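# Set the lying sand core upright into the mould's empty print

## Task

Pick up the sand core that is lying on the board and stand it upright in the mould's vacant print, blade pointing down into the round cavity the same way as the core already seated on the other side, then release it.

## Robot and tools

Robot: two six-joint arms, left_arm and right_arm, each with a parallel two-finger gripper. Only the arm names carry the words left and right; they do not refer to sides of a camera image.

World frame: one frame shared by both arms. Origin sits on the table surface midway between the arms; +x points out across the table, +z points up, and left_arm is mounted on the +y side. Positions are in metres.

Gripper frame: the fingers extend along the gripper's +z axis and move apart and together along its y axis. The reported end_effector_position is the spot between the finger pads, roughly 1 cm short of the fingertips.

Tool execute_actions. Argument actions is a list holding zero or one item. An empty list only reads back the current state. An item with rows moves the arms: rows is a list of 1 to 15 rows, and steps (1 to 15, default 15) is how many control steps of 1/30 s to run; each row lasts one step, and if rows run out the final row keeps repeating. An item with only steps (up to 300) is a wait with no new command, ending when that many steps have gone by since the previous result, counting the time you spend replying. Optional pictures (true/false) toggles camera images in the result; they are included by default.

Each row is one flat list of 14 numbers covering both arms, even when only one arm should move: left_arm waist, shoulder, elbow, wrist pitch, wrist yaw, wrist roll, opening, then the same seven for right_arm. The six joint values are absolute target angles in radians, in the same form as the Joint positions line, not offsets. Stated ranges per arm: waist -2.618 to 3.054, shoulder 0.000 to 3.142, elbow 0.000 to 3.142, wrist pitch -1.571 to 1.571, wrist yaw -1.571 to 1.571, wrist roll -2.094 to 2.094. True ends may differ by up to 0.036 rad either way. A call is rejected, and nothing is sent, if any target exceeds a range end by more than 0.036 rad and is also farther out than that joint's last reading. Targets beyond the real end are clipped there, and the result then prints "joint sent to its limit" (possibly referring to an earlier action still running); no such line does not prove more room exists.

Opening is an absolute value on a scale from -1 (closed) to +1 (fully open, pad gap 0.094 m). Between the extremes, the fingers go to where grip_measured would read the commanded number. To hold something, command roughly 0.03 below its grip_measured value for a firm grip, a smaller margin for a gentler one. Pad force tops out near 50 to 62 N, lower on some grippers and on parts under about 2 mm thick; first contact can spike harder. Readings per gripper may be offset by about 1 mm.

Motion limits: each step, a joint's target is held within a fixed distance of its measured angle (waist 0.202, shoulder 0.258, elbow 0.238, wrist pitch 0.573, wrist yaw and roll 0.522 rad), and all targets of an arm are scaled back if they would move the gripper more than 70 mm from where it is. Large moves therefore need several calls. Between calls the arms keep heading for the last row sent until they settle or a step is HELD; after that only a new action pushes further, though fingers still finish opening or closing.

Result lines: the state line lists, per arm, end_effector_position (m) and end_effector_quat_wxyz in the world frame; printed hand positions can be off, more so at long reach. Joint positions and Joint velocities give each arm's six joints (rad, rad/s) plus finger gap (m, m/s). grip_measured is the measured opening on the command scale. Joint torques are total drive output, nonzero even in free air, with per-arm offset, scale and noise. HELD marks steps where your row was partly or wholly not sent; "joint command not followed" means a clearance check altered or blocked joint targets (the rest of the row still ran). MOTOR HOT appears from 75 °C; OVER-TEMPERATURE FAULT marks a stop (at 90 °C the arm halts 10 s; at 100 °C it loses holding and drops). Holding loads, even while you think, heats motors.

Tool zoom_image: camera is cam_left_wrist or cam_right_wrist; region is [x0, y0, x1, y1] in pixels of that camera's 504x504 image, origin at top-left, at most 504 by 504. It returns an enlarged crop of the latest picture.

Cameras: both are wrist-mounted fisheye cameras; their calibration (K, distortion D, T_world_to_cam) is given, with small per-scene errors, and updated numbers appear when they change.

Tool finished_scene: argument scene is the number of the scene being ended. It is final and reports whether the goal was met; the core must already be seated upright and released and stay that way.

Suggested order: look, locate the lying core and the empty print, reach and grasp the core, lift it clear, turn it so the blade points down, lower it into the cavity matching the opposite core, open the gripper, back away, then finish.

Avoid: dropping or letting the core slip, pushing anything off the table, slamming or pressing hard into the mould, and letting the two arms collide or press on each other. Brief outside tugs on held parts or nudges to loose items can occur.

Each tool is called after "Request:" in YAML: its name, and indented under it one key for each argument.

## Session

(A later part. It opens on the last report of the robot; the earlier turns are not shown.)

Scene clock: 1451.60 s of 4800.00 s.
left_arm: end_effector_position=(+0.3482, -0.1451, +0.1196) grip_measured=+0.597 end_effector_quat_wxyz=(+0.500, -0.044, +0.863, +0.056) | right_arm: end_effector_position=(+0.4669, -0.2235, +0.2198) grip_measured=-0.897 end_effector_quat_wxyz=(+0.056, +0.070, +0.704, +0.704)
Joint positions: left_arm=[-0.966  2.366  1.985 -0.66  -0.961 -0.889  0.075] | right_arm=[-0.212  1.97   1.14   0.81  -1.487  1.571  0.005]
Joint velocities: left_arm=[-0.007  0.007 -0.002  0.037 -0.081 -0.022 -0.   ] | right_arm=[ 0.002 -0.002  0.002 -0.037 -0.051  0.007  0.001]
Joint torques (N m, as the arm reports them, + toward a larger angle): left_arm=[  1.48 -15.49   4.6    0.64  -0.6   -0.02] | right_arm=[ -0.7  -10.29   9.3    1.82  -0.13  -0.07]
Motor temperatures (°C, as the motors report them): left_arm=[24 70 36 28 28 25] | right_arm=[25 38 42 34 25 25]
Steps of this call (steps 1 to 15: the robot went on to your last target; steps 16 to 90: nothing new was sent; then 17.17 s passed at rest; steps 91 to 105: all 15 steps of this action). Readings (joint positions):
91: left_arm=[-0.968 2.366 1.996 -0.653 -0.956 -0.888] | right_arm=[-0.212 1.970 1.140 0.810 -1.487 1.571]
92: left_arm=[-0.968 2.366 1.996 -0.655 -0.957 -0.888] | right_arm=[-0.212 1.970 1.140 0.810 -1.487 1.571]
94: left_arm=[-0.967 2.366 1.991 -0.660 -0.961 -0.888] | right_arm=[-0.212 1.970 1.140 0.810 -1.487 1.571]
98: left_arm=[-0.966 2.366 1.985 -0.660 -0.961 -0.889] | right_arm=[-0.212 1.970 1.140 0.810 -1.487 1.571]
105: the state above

Request:
execute_actions:
  actions:
    - {"rows":[[-0.945,2.368,1.96,-0.72,-1.0,-0.89,0.58,-0.22,1.96,1.16,0.82,-1.5,1.57,-0.9],[-0.94,2.368,1.957,-0.74,-1.015,-0.89,0.56,-0.22,1.96,1.16,0.82,-1.5,1.57,-0.9],[-0.938,2.368,1.955,-0.76,-1.03,-0.89,0.54,-0.22,1.96,1.16,0.82,-1.5,1.57,-0.9],[-0.938,2.368,1.955,-0.76,-1.03,-0.89,0.52,-0.22,1.96,1.16,0.82,-1.5,1.57,-0.9],[-0.938,2.368,1.955,-0.76,-1.03,-0.89,0.50,-0.22,1.96,1.16,0.82,-1.5,1.57,-0.9],[-0.938,2.368,1.955,-0.76,-1.03,-0.89,0.48,-0.22,1.96,1.16,0.82,-1.5,1.57,-0.9]],"steps":15}

Request:
zoom_image:
  camera: "cam_left_wrist"
  region: [140, 260, 380, 430]

Scene clock: 1466.37 s of 4800.00 s.
left_arm: end_effector_position=(+0.3487, -0.1456, +0.1200) grip_measured=+0.485 end_effector_quat_wxyz=(+0.501, -0.046, +0.863, +0.054) | right_arm: end_effector_position=(+0.4669, -0.2235, +0.2198) grip_measured=-0.897 end_effector_quat_wxyz=(+0.056, +0.070, +0.704, +0.704)
Joint positions: left_arm=[-0.965  2.366  1.985 -0.655 -0.961 -0.89   0.07 ] | right_arm=[-0.212  1.97   1.14   0.81  -1.487  1.571  0.005]
Joint velocities: left_arm=[ 0.002 -0.002  0.002 -0.037  0.007 -0.007  0.   ] | right_arm=[ 0.002  0.017 -0.002 -0.022 -0.007 -0.051  0.   ]
Joint torques (N m, as the arm reports them, + toward a larger angle): left_arm=[  2.5  -15.41   3.94  -0.04  -0.99   0.01] | right_arm=[ -0.71 -10.34   9.24   1.81  -0.06  -0.02]
Motor temperatures (°C, as the motors report them): left_arm=[24 70 36 27 28 25] | right_arm=[25 39 42 34 25 25]
Steps of this call (steps 1 to 15: the robot went on to your last target; steps 16 to 90: nothing new was sent; then 11.27 s passed at rest; steps 91 to 105: all 15 steps of this action). Readings (joint positions):
91: left_arm=[-0.966 2.366 1.985 -0.660 -0.961 -0.889] | right_arm=[-0.212 1.970 1.140 0.810 -1.487 1.571]
92: left_arm=[-0.965 2.366 1.985 -0.660 -0.961 -0.889] | right_arm=[-0.212 1.970 1.140 0.810 -1.487 1.571]
94: left_arm=[-0.965 2.366 1.985 -0.659 -0.961 -0.889] | right_arm=[-0.212 1.970 1.140 0.810 -1.487 1.571]
98: left_arm=[-0.965 2.366 1.985 -0.655 -0.961 -0.890] | right_arm=[-0.212 1.970 1.140 0.810 -1.487 1.571]
105: the state above
camera_calibration (this result's frames):
cam_left_wrist: T_world_to_cam=[[0.0932923, -0.993842, -0.0597965, -0.173667], [-0.853451, -0.0488947, -0.518874, 0.378118], [0.512755, 0.0994403, -0.852757, 0.052416], [0, 0, 0, 1]] pos_world=[0.312031, -0.159322, 0.230509]
cam_right_wrist: T_world_to_cam=[[0.0235829, 0.0656074, -0.997567, 0.224829], [-0.879448, -0.473156, -0.0519087, 0.340958], [-0.47541, 0.878532, 0.0465399, 0.530475], [0, 0, 0, 1]] pos_world=[0.546746, -0.319463, 0.217293]

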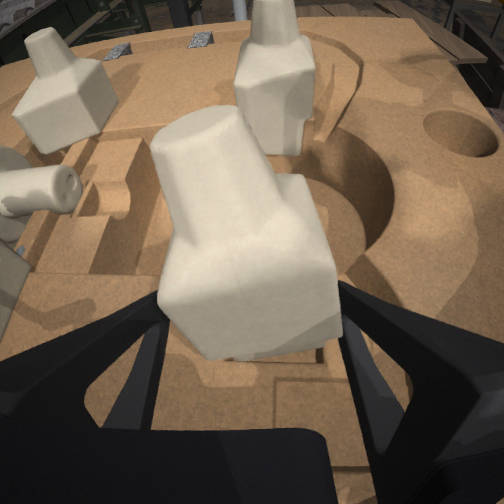

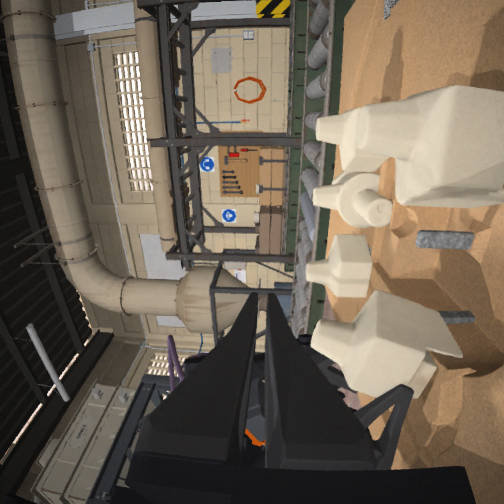

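Region (140, 260, 380, 430) of cam_left_wrist's 504x504 image, scaled by 2.100, with more detail than that image has; it fills the top 357 rows of this view, and the rest is white.

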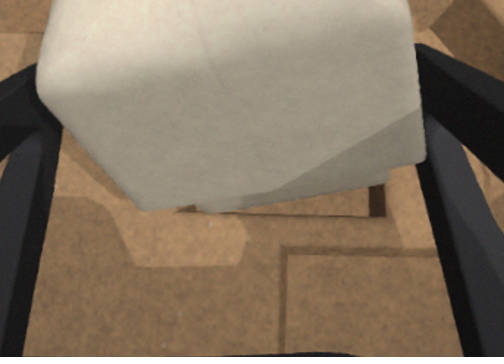

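Request:
execute_actions:
  actions:
    - {"rows":[[-0.95,2.368,1.97,-0.72,-1.0,-0.89,0.52,-0.22,1.96,1.16,0.82,-1.5,1.57,-0.9],[-0.96,2.368,1.98,-0.69,-0.975,-0.89,0.57,-0.22,1.96,1.16,0.82,-1.5,1.57,-0.9],[-0.965,2.368,1.99,-0.68,-0.965,-0.89,0.62,-0.22,1.96,1.16,0.82,-1.5,1.57,-0.9],[-0.968,2.368,2.0,-0.68,-0.96,-0.92,0.67,-0.22,1.96,1.16,0.82,-1.5,1.57,-0.9],[-0.97,2.368,2.005,-0.68,-0.96,-0.95,0.72,-0.22,1.96,1.16,0.82,-1.5,1.57,-0.9],[-0.97,2.368,2.01,-0.68,-0.96,-0.98,0.75,-0.22,1.96,1.16,0.82,-1.5,1.57,-0.9],[-0.97,2.368,2.015,-0.68,-0.96,-1.01,0.75,-0.22,1.96,1.16,0.82,-1.5,1.57,-0.9],[-0.97,2.368,2.02,-0.68,-0.96,-1.04,0.75,-0.22,1.96,1.16,0.82,-1.5,1.57,-0.9],[-0.97,2.368,2.025,-0.68,-0.96,-1.07,0.75,-0.22,1.96,1.16,0.82,-1.5,1.57,-0.9],[-0.97,2.368,2.03,-0.68,-0.96,-1.10,0.75,-0.22,1.96,1.16,0.82,-1.5,1.57,-0.9],[-0.97,2.368,2.03,-0.68,-0.96,-1.13,0.75,-0.22,1.96,1.16,0.82,-1.5,1.57,-0.9],[-0.97,2.368,2.03,-0.68,-0.96,-1.16,0.75,-0.22,1.96,1.16,0.82,-1.5,1.57,-0.9],[-0.97,2.368,2.03,-0.68,-0.96,-1.18,0.75,-0.22,1.96,1.16,0.82,-1.5,1.57,-0.9]],"steps":15}
  pictures: false

Request:
execute_actions:
  actions:
    - {"steps":10}

Scene clock: 1519.63 s of 4800.00 s.
left_arm: end_effector_position=(+0.3494, -0.1478, +0.1240) grip_measured=+0.747 end_effector_quat_wxyz=(+0.503, -0.140, +0.853, -0.006) | right_arm: end_effector_position=(+0.4669, -0.2235, +0.2198) grip_measured=-0.897 end_effector_quat_wxyz=(+0.056, +0.070, +0.704, +0.704)
Joint positions: left_arm=[-0.965  2.366  2.002 -0.663 -0.954 -1.107  0.082] | right_arm=[-0.212  1.97   1.14   0.81  -1.487  1.571  0.005]
Joint velocities: left_arm=[ 0.012  0.002  0.017 -0.022 -0.022 -0.505 -0.   ] | right_arm=[-0.017  0.002 -0.017 -0.022 -0.051 -0.022  0.   ]
Joint torques (N m, as the arm reports them, + toward a larger angle): left_arm=[ -0.41 -15.51   8.13   0.87  -0.42  -0.05] | right_arm=[ -0.68 -10.38   9.33   1.83  -0.1   -0.05]
Motor temperatures (°C, as the motors report them): left_arm=[24 70 34 26 29 25] | right_arm=[25 40 42 34 25 25]
Steps of this call (steps 1 to 15: the robot went on to your last target; steps 16 to 90: nothing new was sent; then 49.77 s passed at rest; steps 91 to 105: all 15 steps of this action). Readings (joint positions):
91: left_arm=[-0.965 2.366 1.985 -0.654 -0.960 -0.890] | right_arm=[-0.212 1.970 1.140 0.810 -1.487 1.571]
92: left_arm=[-0.965 2.366 1.985 -0.654 -0.960 -0.890] | right_arm=[-0.212 1.970 1.140 0.810 -1.487 1.571]
94: left_arm=[-0.965 2.366 1.985 -0.658 -0.959 -0.894] | right_arm=[-0.212 1.970 1.140 0.810 -1.487 1.571]
98: left_arm=[-0.965 2.366 1.985 -0.660 -0.956 -0.950] | right_arm=[-0.212 1.970 1.140 0.810 -1.487 1.571]
105: the state above

Scene clock: 1519.97 s of 4800.00 s.
left_arm: end_effector_position=(+0.3494, -0.1479, +0.1241) grip_measured=+0.747 end_effector_quat_wxyz=(+0.502, -0.166, +0.849, -0.021) | right_arm: end_effector_position=(+0.4669, -0.2235, +0.2198) grip_measured=-0.897 end_effector_quat_wxyz=(+0.056, +0.070, +0.704, +0.704)
Joint positions: left_arm=[-0.965  2.366  2.002 -0.663 -0.954 -1.167  0.082] | right_arm=[-0.212  1.97   1.14   0.81  -1.487  1.571  0.005]
Joint velocities: left_arm=[ 0.012  0.007 -0.002 -0.037 -0.022 -0.081  0.001] | right_arm=[ 0.002 -0.022 -0.002  0.022  0.022  0.066 -0.   ]
Joint torques (N m, as the arm reports them, + toward a larger angle): left_arm=[ -0.43 -15.46   8.23   0.87  -0.42  -0.07] | right_arm=[ -0.77 -10.34   9.28   1.81  -0.13  -0.07]
Motor temperatures (°C, as the motors report them): left_arm=[24 70 35 26 29 25] | right_arm=[25 40 42 34 25 25]
Steps of this call (steps 1 to 10: the robot went on to your last target). Readings (joint positions):
1: left_arm=[-0.965 2.366 2.002 -0.663 -0.954 -1.121] | right_arm=[-0.212 1.970 1.140 0.810 -1.487 1.571]
2: left_arm=[-0.965 2.366 2.002 -0.663 -0.954 -1.131] | right_arm=[-0.212 1.970 1.140 0.810 -1.487 1.571]
4: left_arm=[-0.965 2.366 2.002 -0.663 -0.954 -1.147] | right_arm=[-0.212 1.970 1.140 0.810 -1.487 1.571]
8: left_arm=[-0.965 2.366 2.002 -0.663 -0.954 -1.163] | right_arm=[-0.212 1.970 1.140 0.810 -1.487 1.571]
10: the state above
camera_calibration (this result's frames):
cam_left_wrist: T_world_to_cam=[[0.222147, -0.956351, 0.189849, -0.246196], [-0.811901, -0.289259, -0.507096, 0.329198], [0.539878, -0.0414889, -0.84072, 0.0239901], [0, 0, 0, 1]] pos_world=[0.309016, -0.139231, 0.233844]
cam_right_wrist: T_world_to_cam=[[0.0235829, 0.0656074, -0.997567, 0.224829], [-0.879448, -0.473156, -0.0519087, 0.340958], [-0.47541, 0.878532, 0.0465399, 0.530475], [0, 0, 0, 1]] pos_world=[0.546746, -0.319463, 0.217293]

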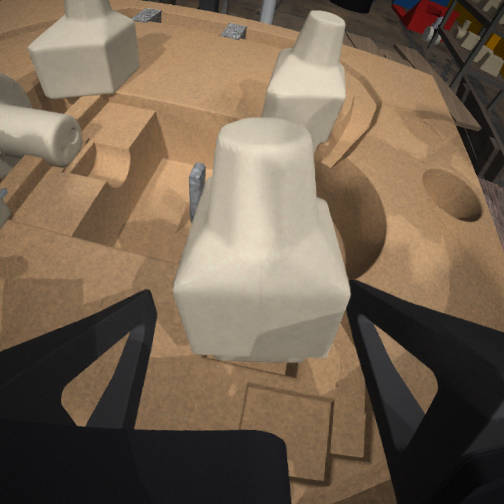

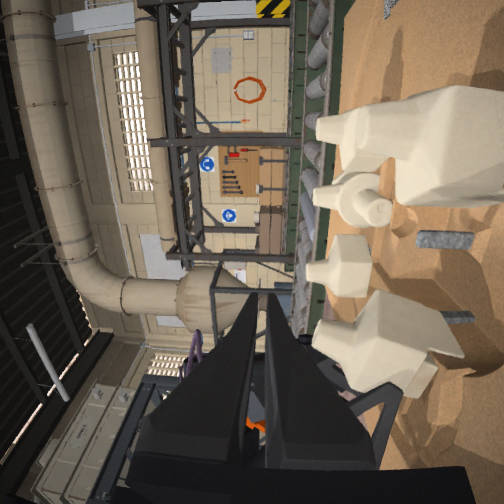

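Request:
execute_actions:
  actions:
    - {"rows":[[-0.975,2.368,2.037,-0.675,-0.955,-1.18,0.72,-0.22,1.96,1.16,0.82,-1.5,1.57,-0.9],[-0.978,2.368,2.044,-0.67,-0.95,-1.18,0.68,-0.22,1.96,1.16,0.82,-1.5,1.57,-0.9],[-0.98,2.368,2.052,-0.665,-0.95,-1.18,0.64,-0.22,1.96,1.16,0.82,-1.5,1.57,-0.9],[-0.98,2.368,2.052,-0.665,-0.95,-1.18,0.6,-0.22,1.96,1.16,0.82,-1.5,1.57,-0.9],[-0.98,2.368,2.052,-0.665,-0.95,-1.18,0.55,-0.22,1.96,1.16,0.82,-1.5,1.57,-0.9],[-0.98,2.368,2.052,-0.665,-0.95,-1.18,0.5,-0.22,1.96,1.16,0.82,-1.5,1.57,-0.9],[-0.98,2.368,2.052,-0.665,-0.95,-1.18,0.45,-0.22,1.96,1.16,0.82,-1.5,1.57,-0.9],[-0.98,2.368,2.052,-0.665,-0.95,-1.18,0.4,-0.22,1.96,1.16,0.82,-1.5,1.57,-0.9]],"steps":15}

Scene clock: 1536.73 s of 4800.00 s.
left_arm: end_effector_position=(+0.3484, -0.1546, +0.1303) grip_measured=+0.403 end_effector_quat_wxyz=(+0.502, -0.170, +0.848, -0.035) | right_arm: end_effector_position=(+0.4669, -0.2235, +0.2198) grip_measured=-0.897 end_effector_quat_wxyz=(+0.056, +0.070, +0.704, +0.704)
Joint positions: left_arm=[-0.971  2.366  2.025 -0.663 -0.945 -1.174  0.066] | right_arm=[-0.212  1.97   1.14   0.81  -1.487  1.571  0.005]
Joint velocities: left_arm=[-0.007 -0.012 -0.002 -0.007 -0.037 -0.022 -0.001] | right_arm=[ 0.017 -0.002 -0.007 -0.022  0.037  0.037  0.   ]
Joint torques (N m, as the arm reports them, + toward a larger angle): left_arm=[ -0.82 -15.61   8.26   1.04  -0.41  -0.06] | right_arm=[ -0.83 -10.28   9.34   1.81  -0.07  -0.03]
Motor temperatures (°C, as the motors report them): left_arm=[24 70 37 26 28 25] | right_arm=[25 40 42 34 25 25]
Steps of this call (steps 1 to 30: the robot went on to your last target; steps 31 to 90: nothing new was sent; then 13.27 s passed at rest; steps 91 to 105: all 15 steps of this action). Readings (joint positions):
91: left_arm=[-0.965 2.366 2.002 -0.663 -0.953 -1.174] | right_arm=[-0.212 1.970 1.140 0.810 -1.487 1.571]
92: left_arm=[-0.965 2.366 2.004 -0.663 -0.952 -1.174] | right_arm=[-0.212 1.970 1.140 0.810 -1.487 1.571]
94: left_arm=[-0.965 2.366 2.012 -0.663 -0.948 -1.174] | right_arm=[-0.212 1.970 1.140 0.810 -1.487 1.571]
98: left_arm=[-0.968 2.366 2.024 -0.663 -0.947 -1.174] | right_arm=[-0.212 1.970 1.140 0.810 -1.487 1.571]
105: the state above
camera_calibration (this result's frames):
cam_left_wrist: T_world_to_cam=[[0.214595, -0.952114, 0.21778, -0.253924], [-0.811653, -0.297872, -0.502486, 0.327593], [0.543294, -0.0689311, -0.836708, 0.0234722], [0, 0, 0, 1]] pos_world=[0.30763, -0.142566, 0.23955]
cam_right_wrist: T_world_to_cam=[[0.0235829, 0.0656074, -0.997567, 0.224829], [-0.879448, -0.473156, -0.0519087, 0.340958], [-0.47541, 0.878532, 0.0465399, 0.530475], [0, 0, 0, 1]] pos_world=[0.546746, -0.319463, 0.217293]

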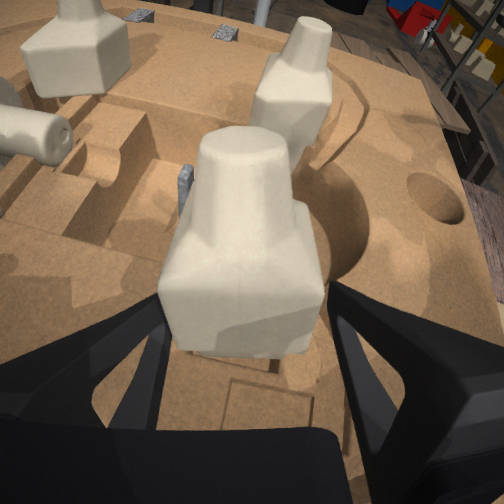

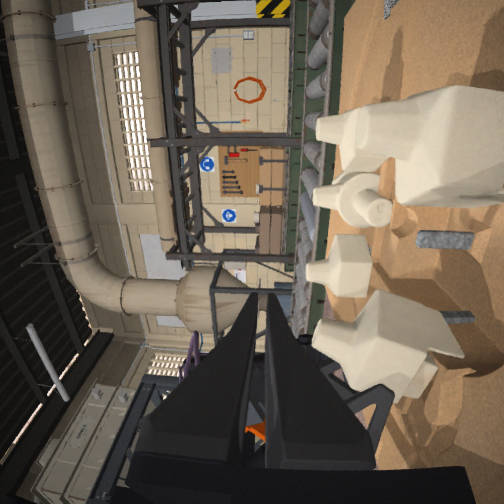

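Request:
execute_actions:
  actions:
    - {"rows":[[-0.965,2.368,2.05,-0.665,-0.96,-1.16,0.4,-0.22,1.96,1.16,0.82,-1.5,1.57,-0.9],[-0.955,2.368,2.05,-0.665,-0.965,-1.14,0.4,-0.22,1.96,1.16,0.82,-1.5,1.57,-0.9],[-0.948,2.368,2.05,-0.665,-0.965,-1.14,0.4,-0.22,1.96,1.16,0.82,-1.5,1.57,-0.9],[-0.948,2.368,2.05,-0.665,-0.965,-1.14,0.4,-0.22,1.96,1.16,0.82,-1.5,1.57,-0.9],[-0.948,2.368,2.05,-0.665,-0.965,-1.14,0.4,-0.22,1.96,1.16,0.82,-1.5,1.57,-0.9],[-0.948,2.368,2.05,-0.665,-0.965,-1.14,0.4,-0.22,1.96,1.16,0.82,-1.5,1.57,-0.9],[-0.948,2.368,2.05,-0.665,-0.965,-1.14,0.36,-0.22,1.96,1.16,0.82,-1.5,1.57,-0.9],[-0.95,2.368,2.05,-0.665,-0.965,-1.14,0.32,-0.22,1.96,1.16,0.82,-1.5,1.57,-0.9],[-0.955,2.368,2.05,-0.665,-0.965,-1.14,0.28,-0.22,1.96,1.16,0.82,-1.5,1.57,-0.9],[-0.96,2.368,2.05,-0.665,-0.965,-1.14,0.25,-0.22,1.96,1.16,0.82,-1.5,1.57,-0.9],[-0.96,2.368,2.05,-0.665,-0.965,-1.14,0.22,-0.22,1.96,1.16,0.82,-1.5,1.57,-0.9],[-0.96,2.368,2.05,-0.665,-0.965,-1.14,0.19,-0.22,1.96,1.16,0.82,-1.5,1.57,-0.9],[-0.96,2.368,2.05,-0.665,-0.965,-1.14,0.17,-0.22,1.96,1.16,0.82,-1.5,1.57,-0.9],[-0.96,2.368,2.05,-0.665,-0.965,-1.14,0.15,-0.22,1.96,1.16,0.82,-1.5,1.57,-0.9],[-0.96,2.368,2.05,-0.665,-0.965,-1.14,0.13,-0.22,1.96,1.16,0.82,-1.5,1.57,-0.9]],"steps":15}
  pictures: false

Request:
execute_actions:
  actions:
    - {"steps":10}

Scene clock: 1561.87 s of 4800.00 s.
left_arm: end_effector_position=(+0.3543, -0.1497, +0.1309) grip_measured=+0.180 end_effector_quat_wxyz=(+0.503, -0.165, +0.848, -0.026) | right_arm: end_effector_position=(+0.4669, -0.2235, +0.2198) grip_measured=-0.897 end_effector_quat_wxyz=(+0.056, +0.070, +0.704, +0.704)
Joint positions: left_arm=[-0.957  2.366  2.025 -0.659 -0.947 -1.147  0.055] | right_arm=[-0.212  1.97   1.14   0.81  -1.487  1.571  0.005]
Joint velocities: left_arm=[ 0.007 -0.002 -0.007 -0.051  0.007 -0.007  0.   ] | right_arm=[-0.007  0.012  0.002 -0.037  0.051  0.037 -0.   ]
Joint torques (N m, as the arm reports them, + toward a larger angle): left_arm=[ -0.22 -15.54   8.07   1.02  -0.51   0.07] | right_arm=[ -0.61 -10.24   9.32   1.82  -0.08  -0.02]
Motor temperatures (°C, as the motors report them): left_arm=[24 71 38 27 28 25] | right_arm=[25 40 42 34 25 25]
Steps of this call (steps 1 to 15: the robot went on to your last target; steps 16 to 90: nothing new was sent; then 21.63 s passed at rest; steps 91 to 105: all 15 steps of this action). Readings (joint positions):
91: left_arm=[-0.971 2.366 2.025 -0.663 -0.945 -1.173] | right_arm=[-0.212 1.970 1.140 0.810 -1.487 1.571]
92: left_arm=[-0.970 2.366 2.025 -0.663 -0.945 -1.169] | right_arm=[-0.212 1.970 1.140 0.810 -1.487 1.571]
94: left_arm=[-0.968 2.366 2.025 -0.663 -0.945 -1.161] | right_arm=[-0.212 1.970 1.140 0.810 -1.487 1.571]
98: left_arm=[-0.959 2.366 2.025 -0.663 -0.947 -1.153] | right_arm=[-0.212 1.970 1.140 0.810 -1.487 1.571]
105: the state above

Scene clock: 1562.20 s of 4800.00 s.
left_arm: end_effector_position=(+0.3543, -0.1497, +0.1309) grip_measured=+0.180 end_effector_quat_wxyz=(+0.503, -0.165, +0.848, -0.026) | right_arm: end_effector_position=(+0.4669, -0.2235, +0.2198) grip_measured=-0.897 end_effector_quat_wxyz=(+0.056, +0.070, +0.704, +0.704)
Joint positions: left_arm=[-0.957  2.366  2.025 -0.659 -0.947 -1.146  0.055] | right_arm=[-0.212  1.97   1.14   0.81  -1.487  1.571  0.005]
Joint velocities: left_arm=[-0.012  0.002  0.002  0.022  0.051 -0.007  0.   ] | right_arm=[-0.002 -0.017  0.002 -0.081 -0.022 -0.022  0.   ]
Joint torques (N m, as the arm reports them, + toward a larger angle): left_arm=[ -0.17 -15.62   8.08   1.01  -0.52   0.07] | right_arm=[ -0.72 -10.32   9.33   1.79  -0.1   -0.02]
Motor temperatures (°C, as the motors report them): left_arm=[24 71 38 27 28 25] | right_arm=[25 40 42 34 25 25]
Steps of this call (steps 1 to 10: the robot went on to your last target). Readings (joint positions):
1: left_arm=[-0.957 2.366 2.025 -0.659 -0.947 -1.146] | right_arm=[-0.212 1.970 1.140 0.810 -1.487 1.571]
2: left_arm=[-0.957 2.366 2.025 -0.659 -0.947 -1.146] | right_arm=[-0.212 1.970 1.140 0.810 -1.487 1.571]
4: left_arm=[-0.957 2.366 2.025 -0.659 -0.947 -1.146] | right_arm=[-0.212 1.970 1.140 0.810 -1.487 1.571]
8: left_arm=[-0.957 2.366 2.025 -0.659 -0.947 -1.146] | right_arm=[-0.212 1.970 1.140 0.810 -1.487 1.571]
10: the state above
camera_calibration (this result's frames):
cam_left_wrist: T_world_to_cam=[[0.215167, -0.956361, 0.197678, -0.248824], [-0.811366, -0.287718, -0.508826, 0.336444], [0.543497, -0.0509063, -0.837866, 0.0238925], [0, 0, 0, 1]] pos_world=[0.313532, -0.139948, 0.240397]
cam_right_wrist: T_world_to_cam=[[0.0235829, 0.0656074, -0.997567, 0.224829], [-0.879448, -0.473156, -0.0519087, 0.340958], [-0.47541, 0.878532, 0.0465399, 0.530475], [0, 0, 0, 1]] pos_world=[0.546746, -0.319463, 0.217293]

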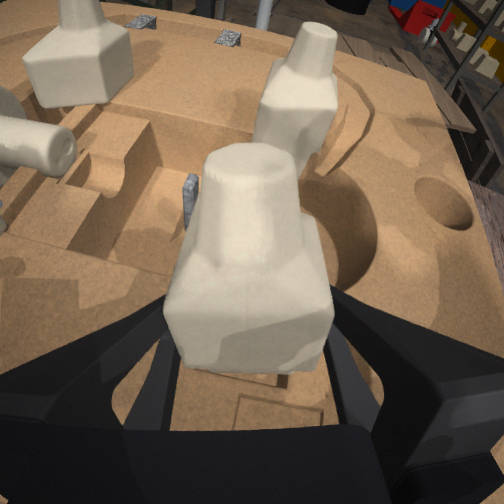

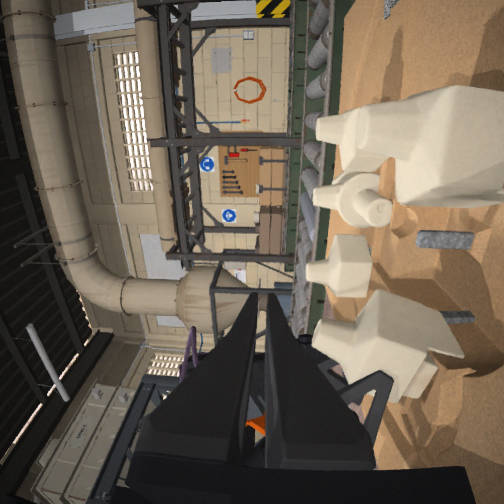

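Request:
execute_actions:
  actions:
    - {"rows":[[-0.96,2.365,2.058,-0.66,-0.97,-1.14,0.13,-0.22,1.96,1.16,0.82,-1.5,1.57,-0.9],[-0.96,2.362,2.066,-0.655,-0.975,-1.14,0.13,-0.22,1.96,1.16,0.82,-1.5,1.57,-0.9],[-0.96,2.36,2.074,-0.65,-0.98,-1.14,0.13,-0.22,1.96,1.16,0.82,-1.5,1.57,-0.9],[-0.96,2.358,2.082,-0.645,-0.985,-1.135,0.13,-0.22,1.96,1.16,0.82,-1.5,1.57,-0.9],[-0.96,2.356,2.09,-0.64,-0.99,-1.13,0.13,-0.22,1.96,1.16,0.82,-1.5,1.57,-0.9],[-0.96,2.355,2.098,-0.64,-0.995,-1.12,0.13,-0.22,1.96,1.16,0.82,-1.5,1.57,-0.9],[-0.96,2.355,2.105,-0.64,-0.995,-1.11,0.13,-0.22,1.96,1.16,0.82,-1.5,1.57,-0.9],[-0.96,2.355,2.105,-0.64,-0.995,-1.10,0.13,-0.22,1.96,1.16,0.82,-1.5,1.57,-0.9]],"steps":15}
  pictures: false

Scene clock: 1577.53 s of 4800.00 s.
left_arm: end_effector_position=(+0.3553, -0.1516, +0.1338) grip_measured=+0.180 end_effector_quat_wxyz=(+0.503, -0.149, +0.851, -0.017) | right_arm: end_effector_position=(+0.4669, -0.2235, +0.2198) grip_measured=-0.897 end_effector_quat_wxyz=(+0.056, +0.070, +0.704, +0.704)
Joint positions: left_arm=[-0.957  2.376  2.054 -0.679 -0.946 -1.109  0.055] | right_arm=[-0.212  1.97   1.14   0.81  -1.487  1.571  0.005]
Joint velocities: left_arm=[-0.007  0.007  0.007  0.037 -0.037  0.007  0.   ] | right_arm=[-0.007 -0.027 -0.027 -0.037  0.007 -0.051 -0.   ]
Joint torques (N m, as the arm reports them, + toward a larger angle): left_arm=[ -0.2  -18.03   9.93   1.46  -0.8    0.04] | right_arm=[ -0.71 -10.42   9.4    1.8   -0.1   -0.03]
Motor temperatures (°C, as the motors report them): left_arm=[24 71 38 27 28 25] | right_arm=[25 41 42 34 25 25]
Steps of this call (steps 1 to 15: the robot went on to your last target; steps 16 to 90: nothing new was sent; then 11.83 s passed at rest; steps 91 to 105: all 15 steps of this action). Readings (joint positions):
91: left_arm=[-0.957 2.366 2.025 -0.659 -0.947 -1.146] | right_arm=[-0.212 1.970 1.140 0.810 -1.487 1.571]
92: left_arm=[-0.957 2.366 2.026 -0.659 -0.947 -1.146] | right_arm=[-0.212 1.970 1.140 0.810 -1.487 1.571]
94: left_arm=[-0.957 2.367 2.030 -0.663 -0.947 -1.145] | right_arm=[-0.212 1.970 1.140 0.810 -1.487 1.571]
98: left_arm=[-0.957 2.374 2.048 -0.677 -0.947 -1.129] | right_arm=[-0.212 1.970 1.140 0.810 -1.487 1.571]
105: the state above

Request:
execute_actions:
  actions:
    - {"rows":[[-0.962,2.355,2.112,-0.645,-0.995,-1.09,0.13,-0.22,1.96,1.16,0.82,-1.5,1.57,-0.9],[-0.964,2.355,2.119,-0.65,-0.995,-1.075,0.13,-0.22,1.96,1.16,0.82,-1.5,1.57,-0.9],[-0.966,2.355,2.126,-0.655,-0.995,-1.06,0.13,-0.22,1.96,1.16,0.82,-1.5,1.57,-0.9],[-0.968,2.355,2.133,-0.66,-0.995,-1.04,0.13,-0.22,1.96,1.16,0.82,-1.5,1.57,-0.9],[-0.97,2.355,2.14,-0.665,-0.995,-1.02,0.13,-0.22,1.96,1.16,0.82,-1.5,1.57,-0.9],[-0.972,2.355,2.14,-0.67,-0.995,-1.0,0.13,-0.22,1.96,1.16,0.82,-1.5,1.57,-0.9],[-0.972,2.355,2.14,-0.67,-0.995,-0.98,0.13,-0.22,1.96,1.16,0.82,-1.5,1.57,-0.9],[-0.972,2.355,2.14,-0.67,-0.995,-0.96,0.13,-0.22,1.96,1.16,0.82,-1.5,1.57,-0.9],[-0.972,2.355,2.14,-0.67,-0.995,-0.94,0.13,-0.22,1.96,1.16,0.82,-1.5,1.57,-0.9],[-0.972,2.355,2.14,-0.67,-0.995,-0.92,0.13,-0.22,1.96,1.16,0.82,-1.5,1.57,-0.9],[-0.972,2.355,2.14,-0.67,-0.995,-0.90,0.13,-0.22,1.96,1.16,0.82,-1.5,1.57,-0.9],[-0.972,2.355,2.14,-0.67,-0.995,-0.88,0.13,-0.22,1.96,1.16,0.82,-1.5,1.57,-0.9]],"steps":15}
  pictures: false

Request:
execute_actions:
  actions:
    - {"steps":15}

Request:
zoom_image:
  camera: "cam_left_wrist"
  region: [140, 270, 380, 440]

Scene clock: 1603.33 s of 4800.00 s.
left_arm: end_effector_position=(+0.3574, -0.1583, +0.1456) grip_measured=+0.179 end_effector_quat_wxyz=(+0.508, -0.077, +0.858, +0.015) | right_arm: end_effector_position=(+0.4669, -0.2235, +0.2198) grip_measured=-0.897 end_effector_quat_wxyz=(+0.056, +0.070, +0.704, +0.704)
Joint positions: left_arm=[-0.959  2.381  2.098 -0.686 -0.943 -0.928  0.055] | right_arm=[-0.212  1.97   1.14   0.81  -1.487  1.571  0.005]
Joint velocities: left_arm=[ 0.007 -0.002 -0.002  0.037 -0.022  0.212  0.   ] | right_arm=[-0.002 -0.022 -0.002  0.081 -0.037 -0.007  0.   ]
Joint torques (N m, as the arm reports them, + toward a larger angle): left_arm=[ -1.07 -18.58   9.39   1.26  -0.82   0.13] | right_arm=[ -0.71 -10.28   9.26   1.79  -0.11  -0.08]
Motor temperatures (°C, as the motors report them): left_arm=[24 75 41 28 29 25] | right_arm=[25 41 42 34 25 25]
MOTOR HOT: a motor of the left arm reached 75 °C. Now the hottest motor of the left arm, joint 2 (shoulder), reports 75 °C. The controller's stop level is 90 °C. To cool a motor, set the load down, stop pushing, or move to a pose that needs little force.
Steps of this call (steps 1 to 15: the robot went on to your last target; steps 16 to 90: nothing new was sent; then 22.30 s passed at rest; steps 91 to 105: all 15 steps of this action). Readings (joint positions):
91: left_arm=[-0.957 2.376 2.054 -0.679 -0.946 -1.103] | right_arm=[-0.212 1.970 1.140 0.810 -1.487 1.571]
92: left_arm=[-0.957 2.376 2.057 -0.681 -0.945 -1.100] | right_arm=[-0.212 1.970 1.140 0.810 -1.487 1.571]
94: left_arm=[-0.957 2.380 2.069 -0.685 -0.945 -1.086] | right_arm=[-0.212 1.970 1.140 0.810 -1.487 1.571]
98: left_arm=[-0.958 2.381 2.093 -0.686 -0.943 -1.033] | right_arm=[-0.212 1.970 1.140 0.810 -1.487 1.571]
105: the state above

Scene clock: 1603.83 s of 4800.00 s.
left_arm: end_effector_position=(+0.3574, -0.1583, +0.1456) grip_measured=+0.179 end_effector_quat_wxyz=(+0.507, -0.061, +0.859, +0.024) | right_arm: end_effector_position=(+0.4669, -0.2235, +0.2198) grip_measured=-0.897 end_effector_quat_wxyz=(+0.056, +0.070, +0.704, +0.704)
Joint positions: left_arm=[-0.959  2.381  2.098 -0.686 -0.943 -0.891  0.055] | right_arm=[-0.212  1.97   1.14   0.81  -1.487  1.571  0.005]
Joint velocities: left_arm=[-0.007 -0.012  0.007  0.051 -0.037 -0.051 -0.   ] | right_arm=[ 0.012 -0.002  0.012  0.022 -0.066  0.007 -0.001]
Joint torques (N m, as the arm reports them, + toward a larger angle): left_arm=[ -1.11 -18.6    9.34   1.26  -0.82   0.1 ] | right_arm=[ -0.7  -10.34   9.23   1.79  -0.14  -0.07]
Motor temperatures (°C, as the motors report them): left_arm=[24 75 41 28 29 25] | right_arm=[25 41 42 34 25 25]
MOTOR HOT: still on. Now the hottest motor of the left arm, joint 2 (shoulder), reports 75 °C; the controller's stop level is 90 °C.
Steps of this call (steps 1 to 15: the robot went on to your last target). Readings (joint positions):
1: left_arm=[-0.959 2.381 2.098 -0.686 -0.943 -0.921] | right_arm=[-0.212 1.970 1.140 0.810 -1.487 1.571]
2: left_arm=[-0.959 2.381 2.098 -0.686 -0.943 -0.915] | right_arm=[-0.212 1.970 1.140 0.810 -1.487 1.571]
4: left_arm=[-0.959 2.381 2.098 -0.686 -0.943 -0.906] | right_arm=[-0.212 1.970 1.140 0.810 -1.487 1.571]
8: left_arm=[-0.959 2.381 2.098 -0.686 -0.943 -0.896] | right_arm=[-0.212 1.970 1.140 0.810 -1.487 1.571]
15: the state above
camera_calibration (this result's frames):
cam_left_wrist: T_world_to_cam=[[0.0906214, -0.995856, 0.0076854, -0.194691], [-0.843668, -0.0808684, -0.530739, 0.39143], [0.529161, 0.0416124, -0.8475, 0.0552675], [0, 0, 0, 1]] pos_world=[0.318635, -0.16453, 0.256083]
cam_right_wrist: T_world_to_cam=[[0.0235829, 0.0656074, -0.997567, 0.224829], [-0.879448, -0.473156, -0.0519087, 0.340958], [-0.47541, 0.878532, 0.0465399, 0.530475], [0, 0, 0, 1]] pos_world=[0.546746, -0.319463, 0.217293]

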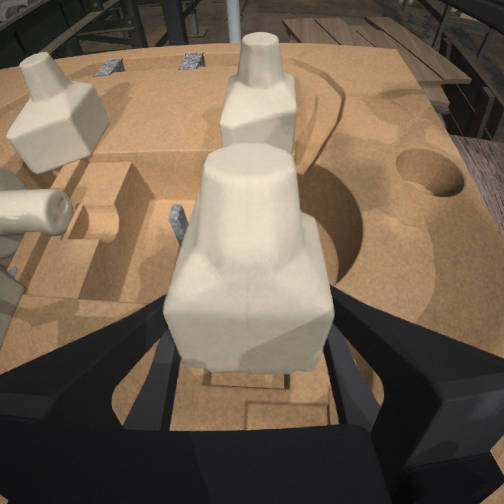

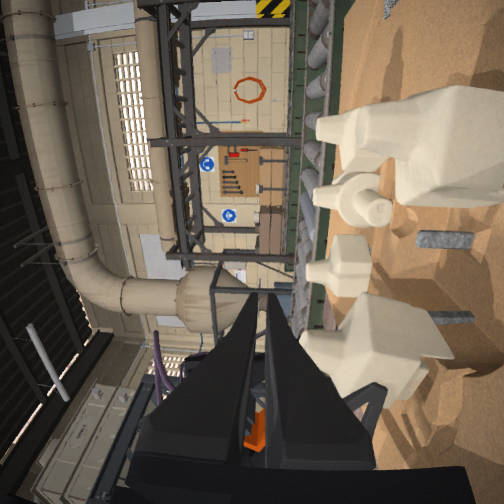

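Region (140, 270, 380, 440) of cam_left_wrist's 504x504 image, scaled by 2.100, with more detail than that image has; it fills the top 357 rows of this view, and the rest is white.

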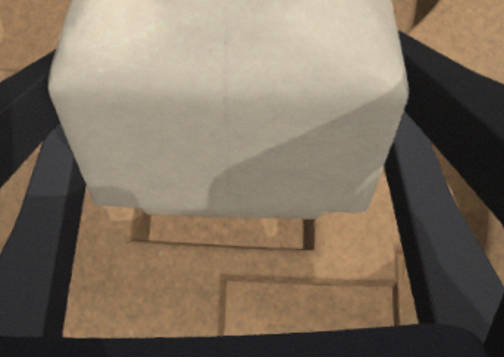

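Request:
execute_actions:
  actions:
    - {"rows":[[-0.975,2.358,2.135,-0.68,-0.995,-0.88,0.13,-0.22,1.96,1.16,0.82,-1.5,1.57,-0.9],[-0.978,2.36,2.13,-0.69,-0.995,-0.88,0.13,-0.22,1.96,1.16,0.82,-1.5,1.57,-0.9],[-0.98,2.36,2.13,-0.70,-0.995,-0.88,0.13,-0.22,1.96,1.16,0.82,-1.5,1.57,-0.9]],"steps":15}

Request:
zoom_image:
  camera: "cam_left_wrist"
  region: [140, 270, 380, 440]

Scene clock: 1616.83 s of 4800.00 s.
left_arm: end_effector_position=(+0.3566, -0.1580, +0.1453) grip_measured=+0.179 end_effector_quat_wxyz=(+0.507, -0.059, +0.860, +0.026) | right_arm: end_effector_position=(+0.4669, -0.2235, +0.2198) grip_measured=-0.897 end_effector_quat_wxyz=(+0.056, +0.070, +0.704, +0.704)
Joint positions: left_arm=[-0.96   2.381  2.098 -0.691 -0.944 -0.89   0.055] | right_arm=[-0.212  1.97   1.14   0.81  -1.487  1.571  0.005]
Joint velocities: left_arm=[ 0.017  0.002  0.002 -0.037 -0.051 -0.022 -0.001] | right_arm=[-0.002 -0.012 -0.017 -0.037  0.022  0.007  0.001]
Joint torques (N m, as the arm reports them, + toward a larger angle): left_arm=[ -1.73 -18.09   8.59   1.01  -0.81   0.12] | right_arm=[ -0.67 -10.2    9.43   1.82  -0.1   -0.05]
Motor temperatures (°C, as the motors report them): left_arm=[24 77 41 28 29 25] | right_arm=[25 41 42 34 25 25]
MOTOR HOT: still on. Now the hottest motor of the left arm, joint 2 (shoulder), reports 77 °C; the controller's stop level is 90 °C.
Steps of this call (steps 1 to 15: the robot went on to your last target; steps 16 to 90: nothing new was sent; then 9.50 s passed at rest; steps 91 to 105: all 15 steps of this action). Readings (joint positions):
91: left_arm=[-0.959 2.381 2.098 -0.686 -0.943 -0.890] | right_arm=[-0.212 1.970 1.140 0.810 -1.487 1.571]
92: left_arm=[-0.959 2.381 2.098 -0.687 -0.943 -0.890] | right_arm=[-0.212 1.970 1.140 0.810 -1.487 1.571]
94: left_arm=[-0.960 2.381 2.098 -0.690 -0.943 -0.890] | right_arm=[-0.212 1.970 1.140 0.810 -1.487 1.571]
98: left_arm=[-0.960 2.381 2.098 -0.691 -0.944 -0.890] | right_arm=[-0.212 1.970 1.140 0.810 -1.487 1.571]
105: the state above
camera_calibration (this result's frames):
cam_left_wrist: T_world_to_cam=[[0.0895801, -0.995978, 0.00176911, -0.1931], [-0.844657, -0.0769109, -0.529755, 0.391452], [0.52776, 0.0459612, -0.848149, 0.0566446], [0, 0, 0, 1]] pos_world=[0.318046, -0.16482, 0.255758]
cam_right_wrist: T_world_to_cam=[[0.0235829, 0.0656074, -0.997567, 0.224829], [-0.879448, -0.473156, -0.0519087, 0.340958], [-0.47541, 0.878532, 0.0465399, 0.530475], [0, 0, 0, 1]] pos_world=[0.546746, -0.319463, 0.217293]

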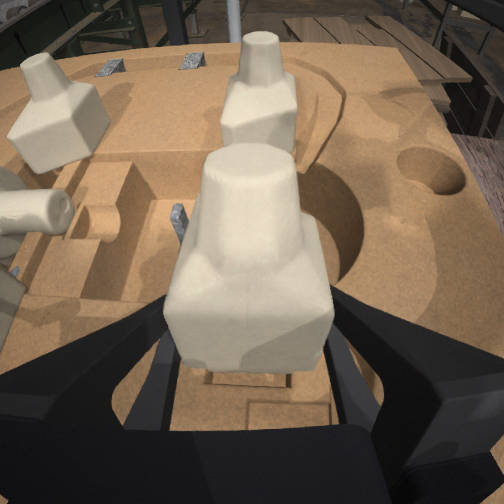

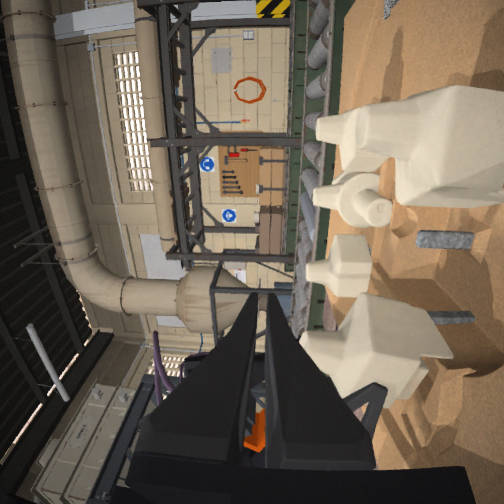

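Region (140, 270, 380, 440) of cam_left_wrist's 504x504 image, scaled by 2.100, with more detail than that image has; it fills the top 357 rows of this view, and the rest is white.

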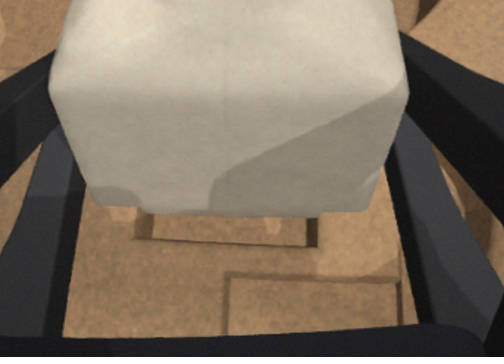

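Request:
execute_actions:
  actions:
    - {"rows":[[-0.975,2.363,2.12,-0.69,-1.0,-0.88,0.13,-0.22,1.96,1.16,0.82,-1.5,1.57,-0.9],[-0.975,2.363,2.11,-0.69,-1.01,-0.88,0.13,-0.22,1.96,1.16,0.82,-1.5,1.57,-0.9],[-0.975,2.363,2.10,-0.69,-1.02,-0.88,0.13,-0.22,1.96,1.16,0.82,-1.5,1.57,-0.9],[-0.975,2.363,2.092,-0.69,-1.02,-0.88,0.13,-0.22,1.96,1.16,0.82,-1.5,1.57,-0.9],[-0.975,2.363,2.084,-0.69,-1.02,-0.88,0.13,-0.22,1.96,1.16,0.82,-1.5,1.57,-0.9],[-0.975,2.363,2.076,-0.69,-1.02,-0.88,0.13,-0.22,1.96,1.16,0.82,-1.5,1.57,-0.9],[-0.975,2.363,2.07,-0.69,-1.02,-0.88,0.13,-0.22,1.96,1.16,0.82,-1.5,1.57,-0.9]],"steps":15}

Request:
zoom_image:
  camera: "cam_left_wrist"
  region: [140, 270, 380, 440]

Request:
zoom_image:
  camera: "cam_right_wrist"
  region: [300, 270, 504, 470]

Scene clock: 1634.73 s of 4800.00 s.
left_arm: end_effector_position=(+0.3556, -0.1518, +0.1386) grip_measured=+0.179 end_effector_quat_wxyz=(+0.508, -0.056, +0.859, +0.043) | right_arm: end_effector_position=(+0.4669, -0.2235, +0.2198) grip_measured=-0.897 end_effector_quat_wxyz=(+0.056, +0.070, +0.704, +0.704)
Joint positions: left_arm=[-0.96   2.381  2.073 -0.693 -0.964 -0.889  0.055] | right_arm=[-0.212  1.97   1.14   0.81  -1.487  1.571  0.005]
Joint velocities: left_arm=[-0.002  0.007 -0.002 -0.037 -0.022  0.007 -0.   ] | right_arm=[-0.012  0.002 -0.012  0.007 -0.037 -0.037  0.001]
Joint torques (N m, as the arm reports them, + toward a larger angle): left_arm=[ -1.24 -17.77   6.03   1.1   -0.87   0.11] | right_arm=[ -0.61 -10.37   9.15   1.81  -0.13  -0.07]
Motor temperatures (°C, as the motors report them): left_arm=[24 78 40 27 29 25] | right_arm=[25 42 42 34 25 25]
MOTOR HOT: still on. Now the hottest motor of the left arm, joint 2 (shoulder), reports 78 °C; the controller's stop level is 90 °C.
Steps of this call (steps 1 to 15: the robot went on to your last target; steps 16 to 90: nothing new was sent; then 14.40 s passed at rest; steps 91 to 105: all 15 steps of this action). Readings (joint positions):
91: left_arm=[-0.960 2.381 2.098 -0.691 -0.944 -0.890] | right_arm=[-0.212 1.970 1.140 0.810 -1.487 1.571]
92: left_arm=[-0.960 2.381 2.098 -0.691 -0.946 -0.890] | right_arm=[-0.212 1.970 1.140 0.810 -1.487 1.571]
94: left_arm=[-0.960 2.381 2.098 -0.693 -0.950 -0.889] | right_arm=[-0.212 1.970 1.140 0.810 -1.487 1.571]
98: left_arm=[-0.960 2.381 2.082 -0.693 -0.958 -0.889] | right_arm=[-0.212 1.970 1.140 0.810 -1.487 1.571]
105: the state above
camera_calibration (this result's frames):
cam_left_wrist: T_world_to_cam=[[0.1001, -0.994504, -0.0306941, -0.18586], [-0.843342, -0.068435, -0.533002, 0.388751], [0.527972, 0.0792394, -0.845557, 0.0559142], [0, 0, 0, 1]] pos_world=[0.316933, -0.162665, 0.248779]
cam_right_wrist: T_world_to_cam=[[0.0235829, 0.0656074, -0.997567, 0.224829], [-0.879448, -0.473156, -0.0519087, 0.340958], [-0.47541, 0.878532, 0.0465399, 0.530475], [0, 0, 0, 1]] pos_world=[0.546746, -0.319463, 0.217293]

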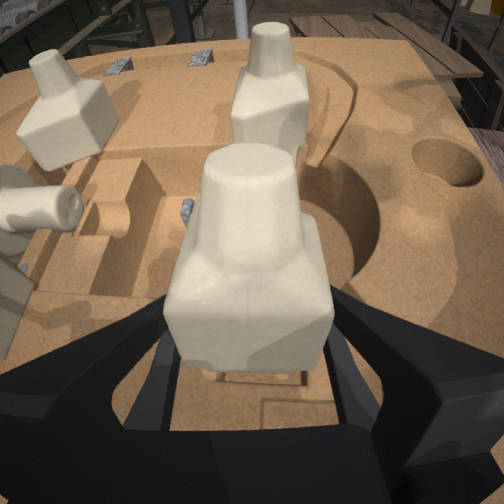

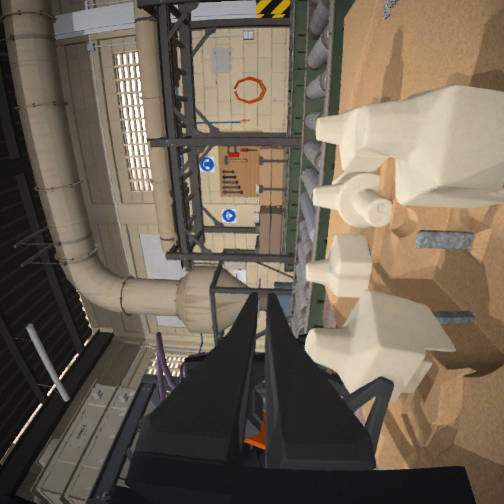

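Region (140, 270, 380, 440) of cam_left_wrist's 504x504 image, scaled by 2.100, with more detail than that image has; it fills the top 357 rows of this view, and the rest is white.

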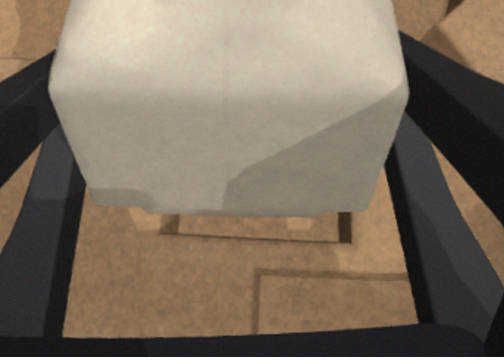

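Region (300, 270, 504, 470) of cam_right_wrist's 504x504 image, scaled by 2.471, with more detail than that image has; it fills the top 494 rows of this view, and the rest is white.

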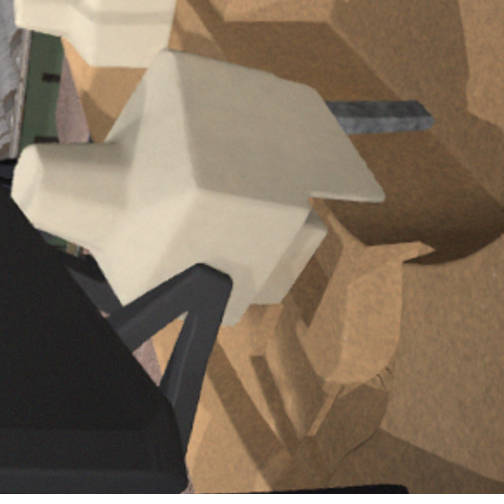

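Request:
execute_actions:
  actions:
    - {"rows":[[-0.98,2.363,2.08,-0.69,-1.0,-0.88,0.13,-0.22,1.96,1.16,0.82,-1.5,1.57,-0.9],[-0.985,2.363,2.085,-0.69,-1.0,-0.88,0.13,-0.22,1.96,1.16,0.82,-1.5,1.57,-0.9],[-0.99,2.363,2.085,-0.69,-1.0,-0.88,0.13,-0.22,1.96,1.16,0.82,-1.5,1.57,-0.9]],"steps":15}

Request:
zoom_image:
  camera: "cam_left_wrist"
  region: [140, 270, 380, 440]

Scene clock: 1645.00 s of 4800.00 s.
left_arm: end_effector_position=(+0.3549, -0.1524, +0.1386) grip_measured=+0.179 end_effector_quat_wxyz=(+0.508, -0.055, +0.859, +0.043) | right_arm: end_effector_position=(+0.4669, -0.2235, +0.2198) grip_measured=-0.897 end_effector_quat_wxyz=(+0.056, +0.070, +0.704, +0.704)
Joint positions: left_arm=[-0.962  2.381  2.073 -0.693 -0.963 -0.889  0.055] | right_arm=[-0.212  1.97   1.14   0.81  -1.487  1.571  0.005]
Joint velocities: left_arm=[-0.002  0.007  0.012  0.022 -0.066  0.007 -0.001] | right_arm=[-0.022 -0.002 -0.007 -0.022 -0.022  0.095 -0.   ]
Joint torques (N m, as the arm reports them, + toward a larger angle): left_arm=[ -2.51 -17.76   7.14   1.1   -0.7    0.11] | right_arm=[ -0.71 -10.27   9.27   1.8   -0.08  -0.05]
Motor temperatures (°C, as the motors report them): left_arm=[24 78 38 27 29 25] | right_arm=[25 42 42 34 25 25]
MOTOR HOT: still on. Now the hottest motor of the left arm, joint 2 (shoulder), reports 78 °C; the controller's stop level is 90 °C.
Steps of this call (steps 1 to 15: the robot went on to your last target; steps 16 to 90: nothing new was sent; then 6.77 s passed at rest; steps 91 to 105: all 15 steps of this action). Readings (joint positions):
91: left_arm=[-0.960 2.381 2.073 -0.693 -0.963 -0.889] | right_arm=[-0.212 1.970 1.140 0.810 -1.487 1.571]
92: left_arm=[-0.960 2.381 2.073 -0.693 -0.963 -0.889] | right_arm=[-0.212 1.970 1.140 0.810 -1.487 1.571]
94: left_arm=[-0.961 2.381 2.073 -0.693 -0.963 -0.889] | right_arm=[-0.212 1.970 1.140 0.810 -1.487 1.571]
98: left_arm=[-0.962 2.381 2.073 -0.693 -0.963 -0.889] | right_arm=[-0.212 1.970 1.140 0.810 -1.487 1.571]
105: the state above
camera_calibration (this result's frames):
cam_left_wrist: T_world_to_cam=[[0.0983696, -0.99468, -0.0305669, -0.185876], [-0.843609, -0.0670576, -0.532754, 0.388402], [0.527871, 0.0781934, -0.845718, 0.0561688], [0, 0, 0, 1]] pos_world=[0.316294, -0.163234, 0.248744]
cam_right_wrist: T_world_to_cam=[[0.0235829, 0.0656074, -0.997567, 0.224829], [-0.879448, -0.473156, -0.0519087, 0.340958], [-0.47541, 0.878532, 0.0465399, 0.530475], [0, 0, 0, 1]] pos_world=[0.546746, -0.319463, 0.217293]

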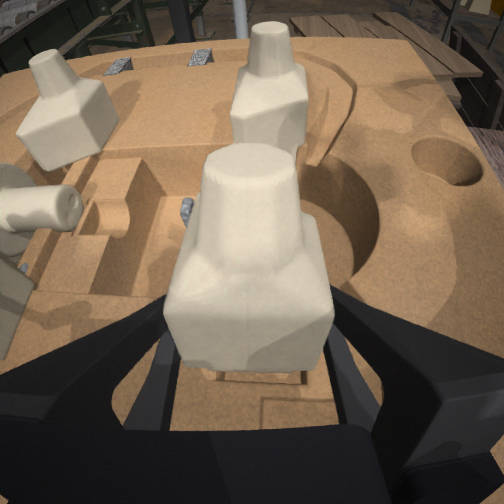

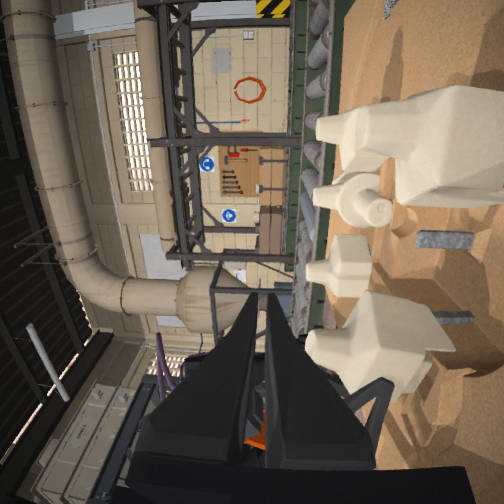

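Region (140, 270, 380, 440) of cam_left_wrist's 504x504 image, scaled by 2.100, with more detail than that image has; it fills the top 357 rows of this view, and the rest is white.

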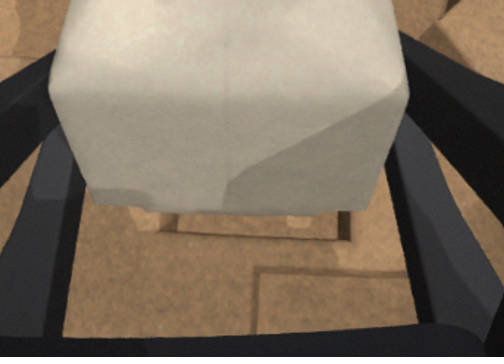

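Request:
execute_actions:
  actions:
    - {"rows":[[-0.975,2.363,2.085,-0.67,-1.0,-0.88,0.13,-0.22,1.96,1.16,0.82,-1.5,1.57,-0.9],[-0.97,2.363,2.085,-0.65,-1.0,-0.88,0.13,-0.22,1.96,1.16,0.82,-1.5,1.57,-0.9],[-0.97,2.363,2.085,-0.63,-1.0,-0.88,0.13,-0.22,1.96,1.16,0.82,-1.5,1.57,-0.9],[-0.97,2.363,2.085,-0.615,-1.0,-0.88,0.13,-0.22,1.96,1.16,0.82,-1.5,1.57,-0.9]],"steps":15}

Request:
zoom_image:
  camera: "cam_left_wrist"
  region: [140, 270, 380, 440]

Scene clock: 1656.70 s of 4800.00 s.
left_arm: end_effector_position=(+0.3565, -0.1568, +0.1404) grip_measured=+0.179 end_effector_quat_wxyz=(+0.511, -0.059, +0.857, +0.030) | right_arm: end_effector_position=(+0.4669, -0.2235, +0.2198) grip_measured=-0.897 end_effector_quat_wxyz=(+0.056, +0.070, +0.704, +0.704)
Joint positions: left_arm=[-0.962  2.381  2.073 -0.665 -0.956 -0.886  0.055] | right_arm=[-0.212  1.97   1.14   0.81  -1.487  1.571  0.005]
Joint velocities: left_arm=[-0.017 -0.017 -0.017  0.007 -0.051  0.007 -0.   ] | right_arm=[-0.007 -0.002  0.027  0.037 -0.037 -0.066  0.001]
Joint torques (N m, as the arm reports them, + toward a larger angle): left_arm=[ -0.71 -17.74   7.15   1.56  -0.76   0.08] | right_arm=[ -0.71 -10.27   9.29   1.81  -0.09  -0.02]
Motor temperatures (°C, as the motors report them): left_arm=[24 78 38 27 29 25] | right_arm=[25 42 42 34 25 25]
MOTOR HOT: still on. Now the hottest motor of the left arm, joint 2 (shoulder), reports 78 °C; the controller's stop level is 90 °C.
Steps of this call (steps 1 to 15: the robot went on to your last target; steps 16 to 90: nothing new was sent; then 8.20 s passed at rest; steps 91 to 105: all 15 steps of this action). Readings (joint positions):
91: left_arm=[-0.962 2.381 2.073 -0.693 -0.963 -0.889] | right_arm=[-0.212 1.970 1.140 0.810 -1.487 1.571]
92: left_arm=[-0.962 2.381 2.073 -0.692 -0.963 -0.889] | right_arm=[-0.212 1.970 1.140 0.810 -1.487 1.571]
94: left_arm=[-0.962 2.381 2.073 -0.688 -0.964 -0.888] | right_arm=[-0.212 1.970 1.140 0.810 -1.487 1.571]
98: left_arm=[-0.962 2.381 2.073 -0.673 -0.962 -0.886] | right_arm=[-0.212 1.970 1.140 0.810 -1.487 1.571]
105: the state above
camera_calibration (this result's frames):
cam_left_wrist: T_world_to_cam=[[0.0934798, -0.99561, -0.00474036, -0.192368], [-0.839501, -0.076261, -0.53798, 0.388289], [0.535256, 0.0542698, -0.842944, 0.0504376], [0, 0, 0, 1]] pos_world=[0.316954, -0.164649, 0.250496]
cam_right_wrist: T_world_to_cam=[[0.0235829, 0.0656074, -0.997567, 0.224829], [-0.879448, -0.473156, -0.0519087, 0.340958], [-0.47541, 0.878532, 0.0465399, 0.530475], [0, 0, 0, 1]] pos_world=[0.546746, -0.319463, 0.217293]

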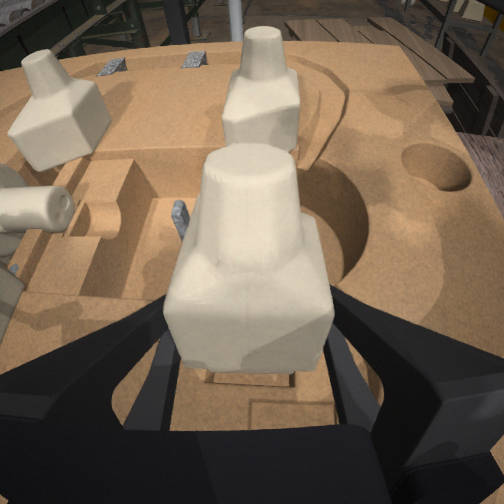

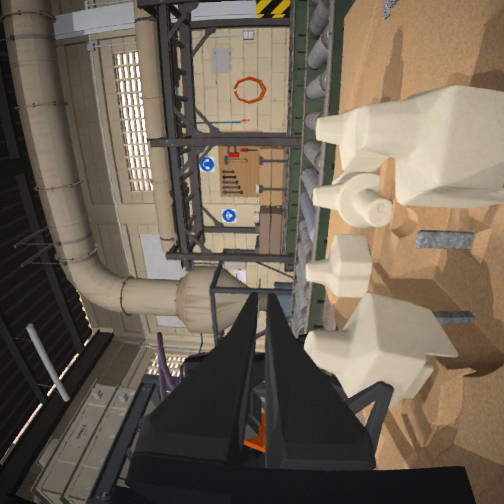

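Region (140, 270, 380, 440) of cam_left_wrist's 504x504 image, scaled by 2.100, with more detail than that image has; it fills the top 357 rows of this view, and the rest is white.

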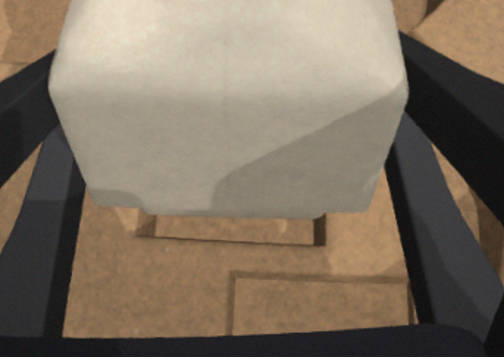

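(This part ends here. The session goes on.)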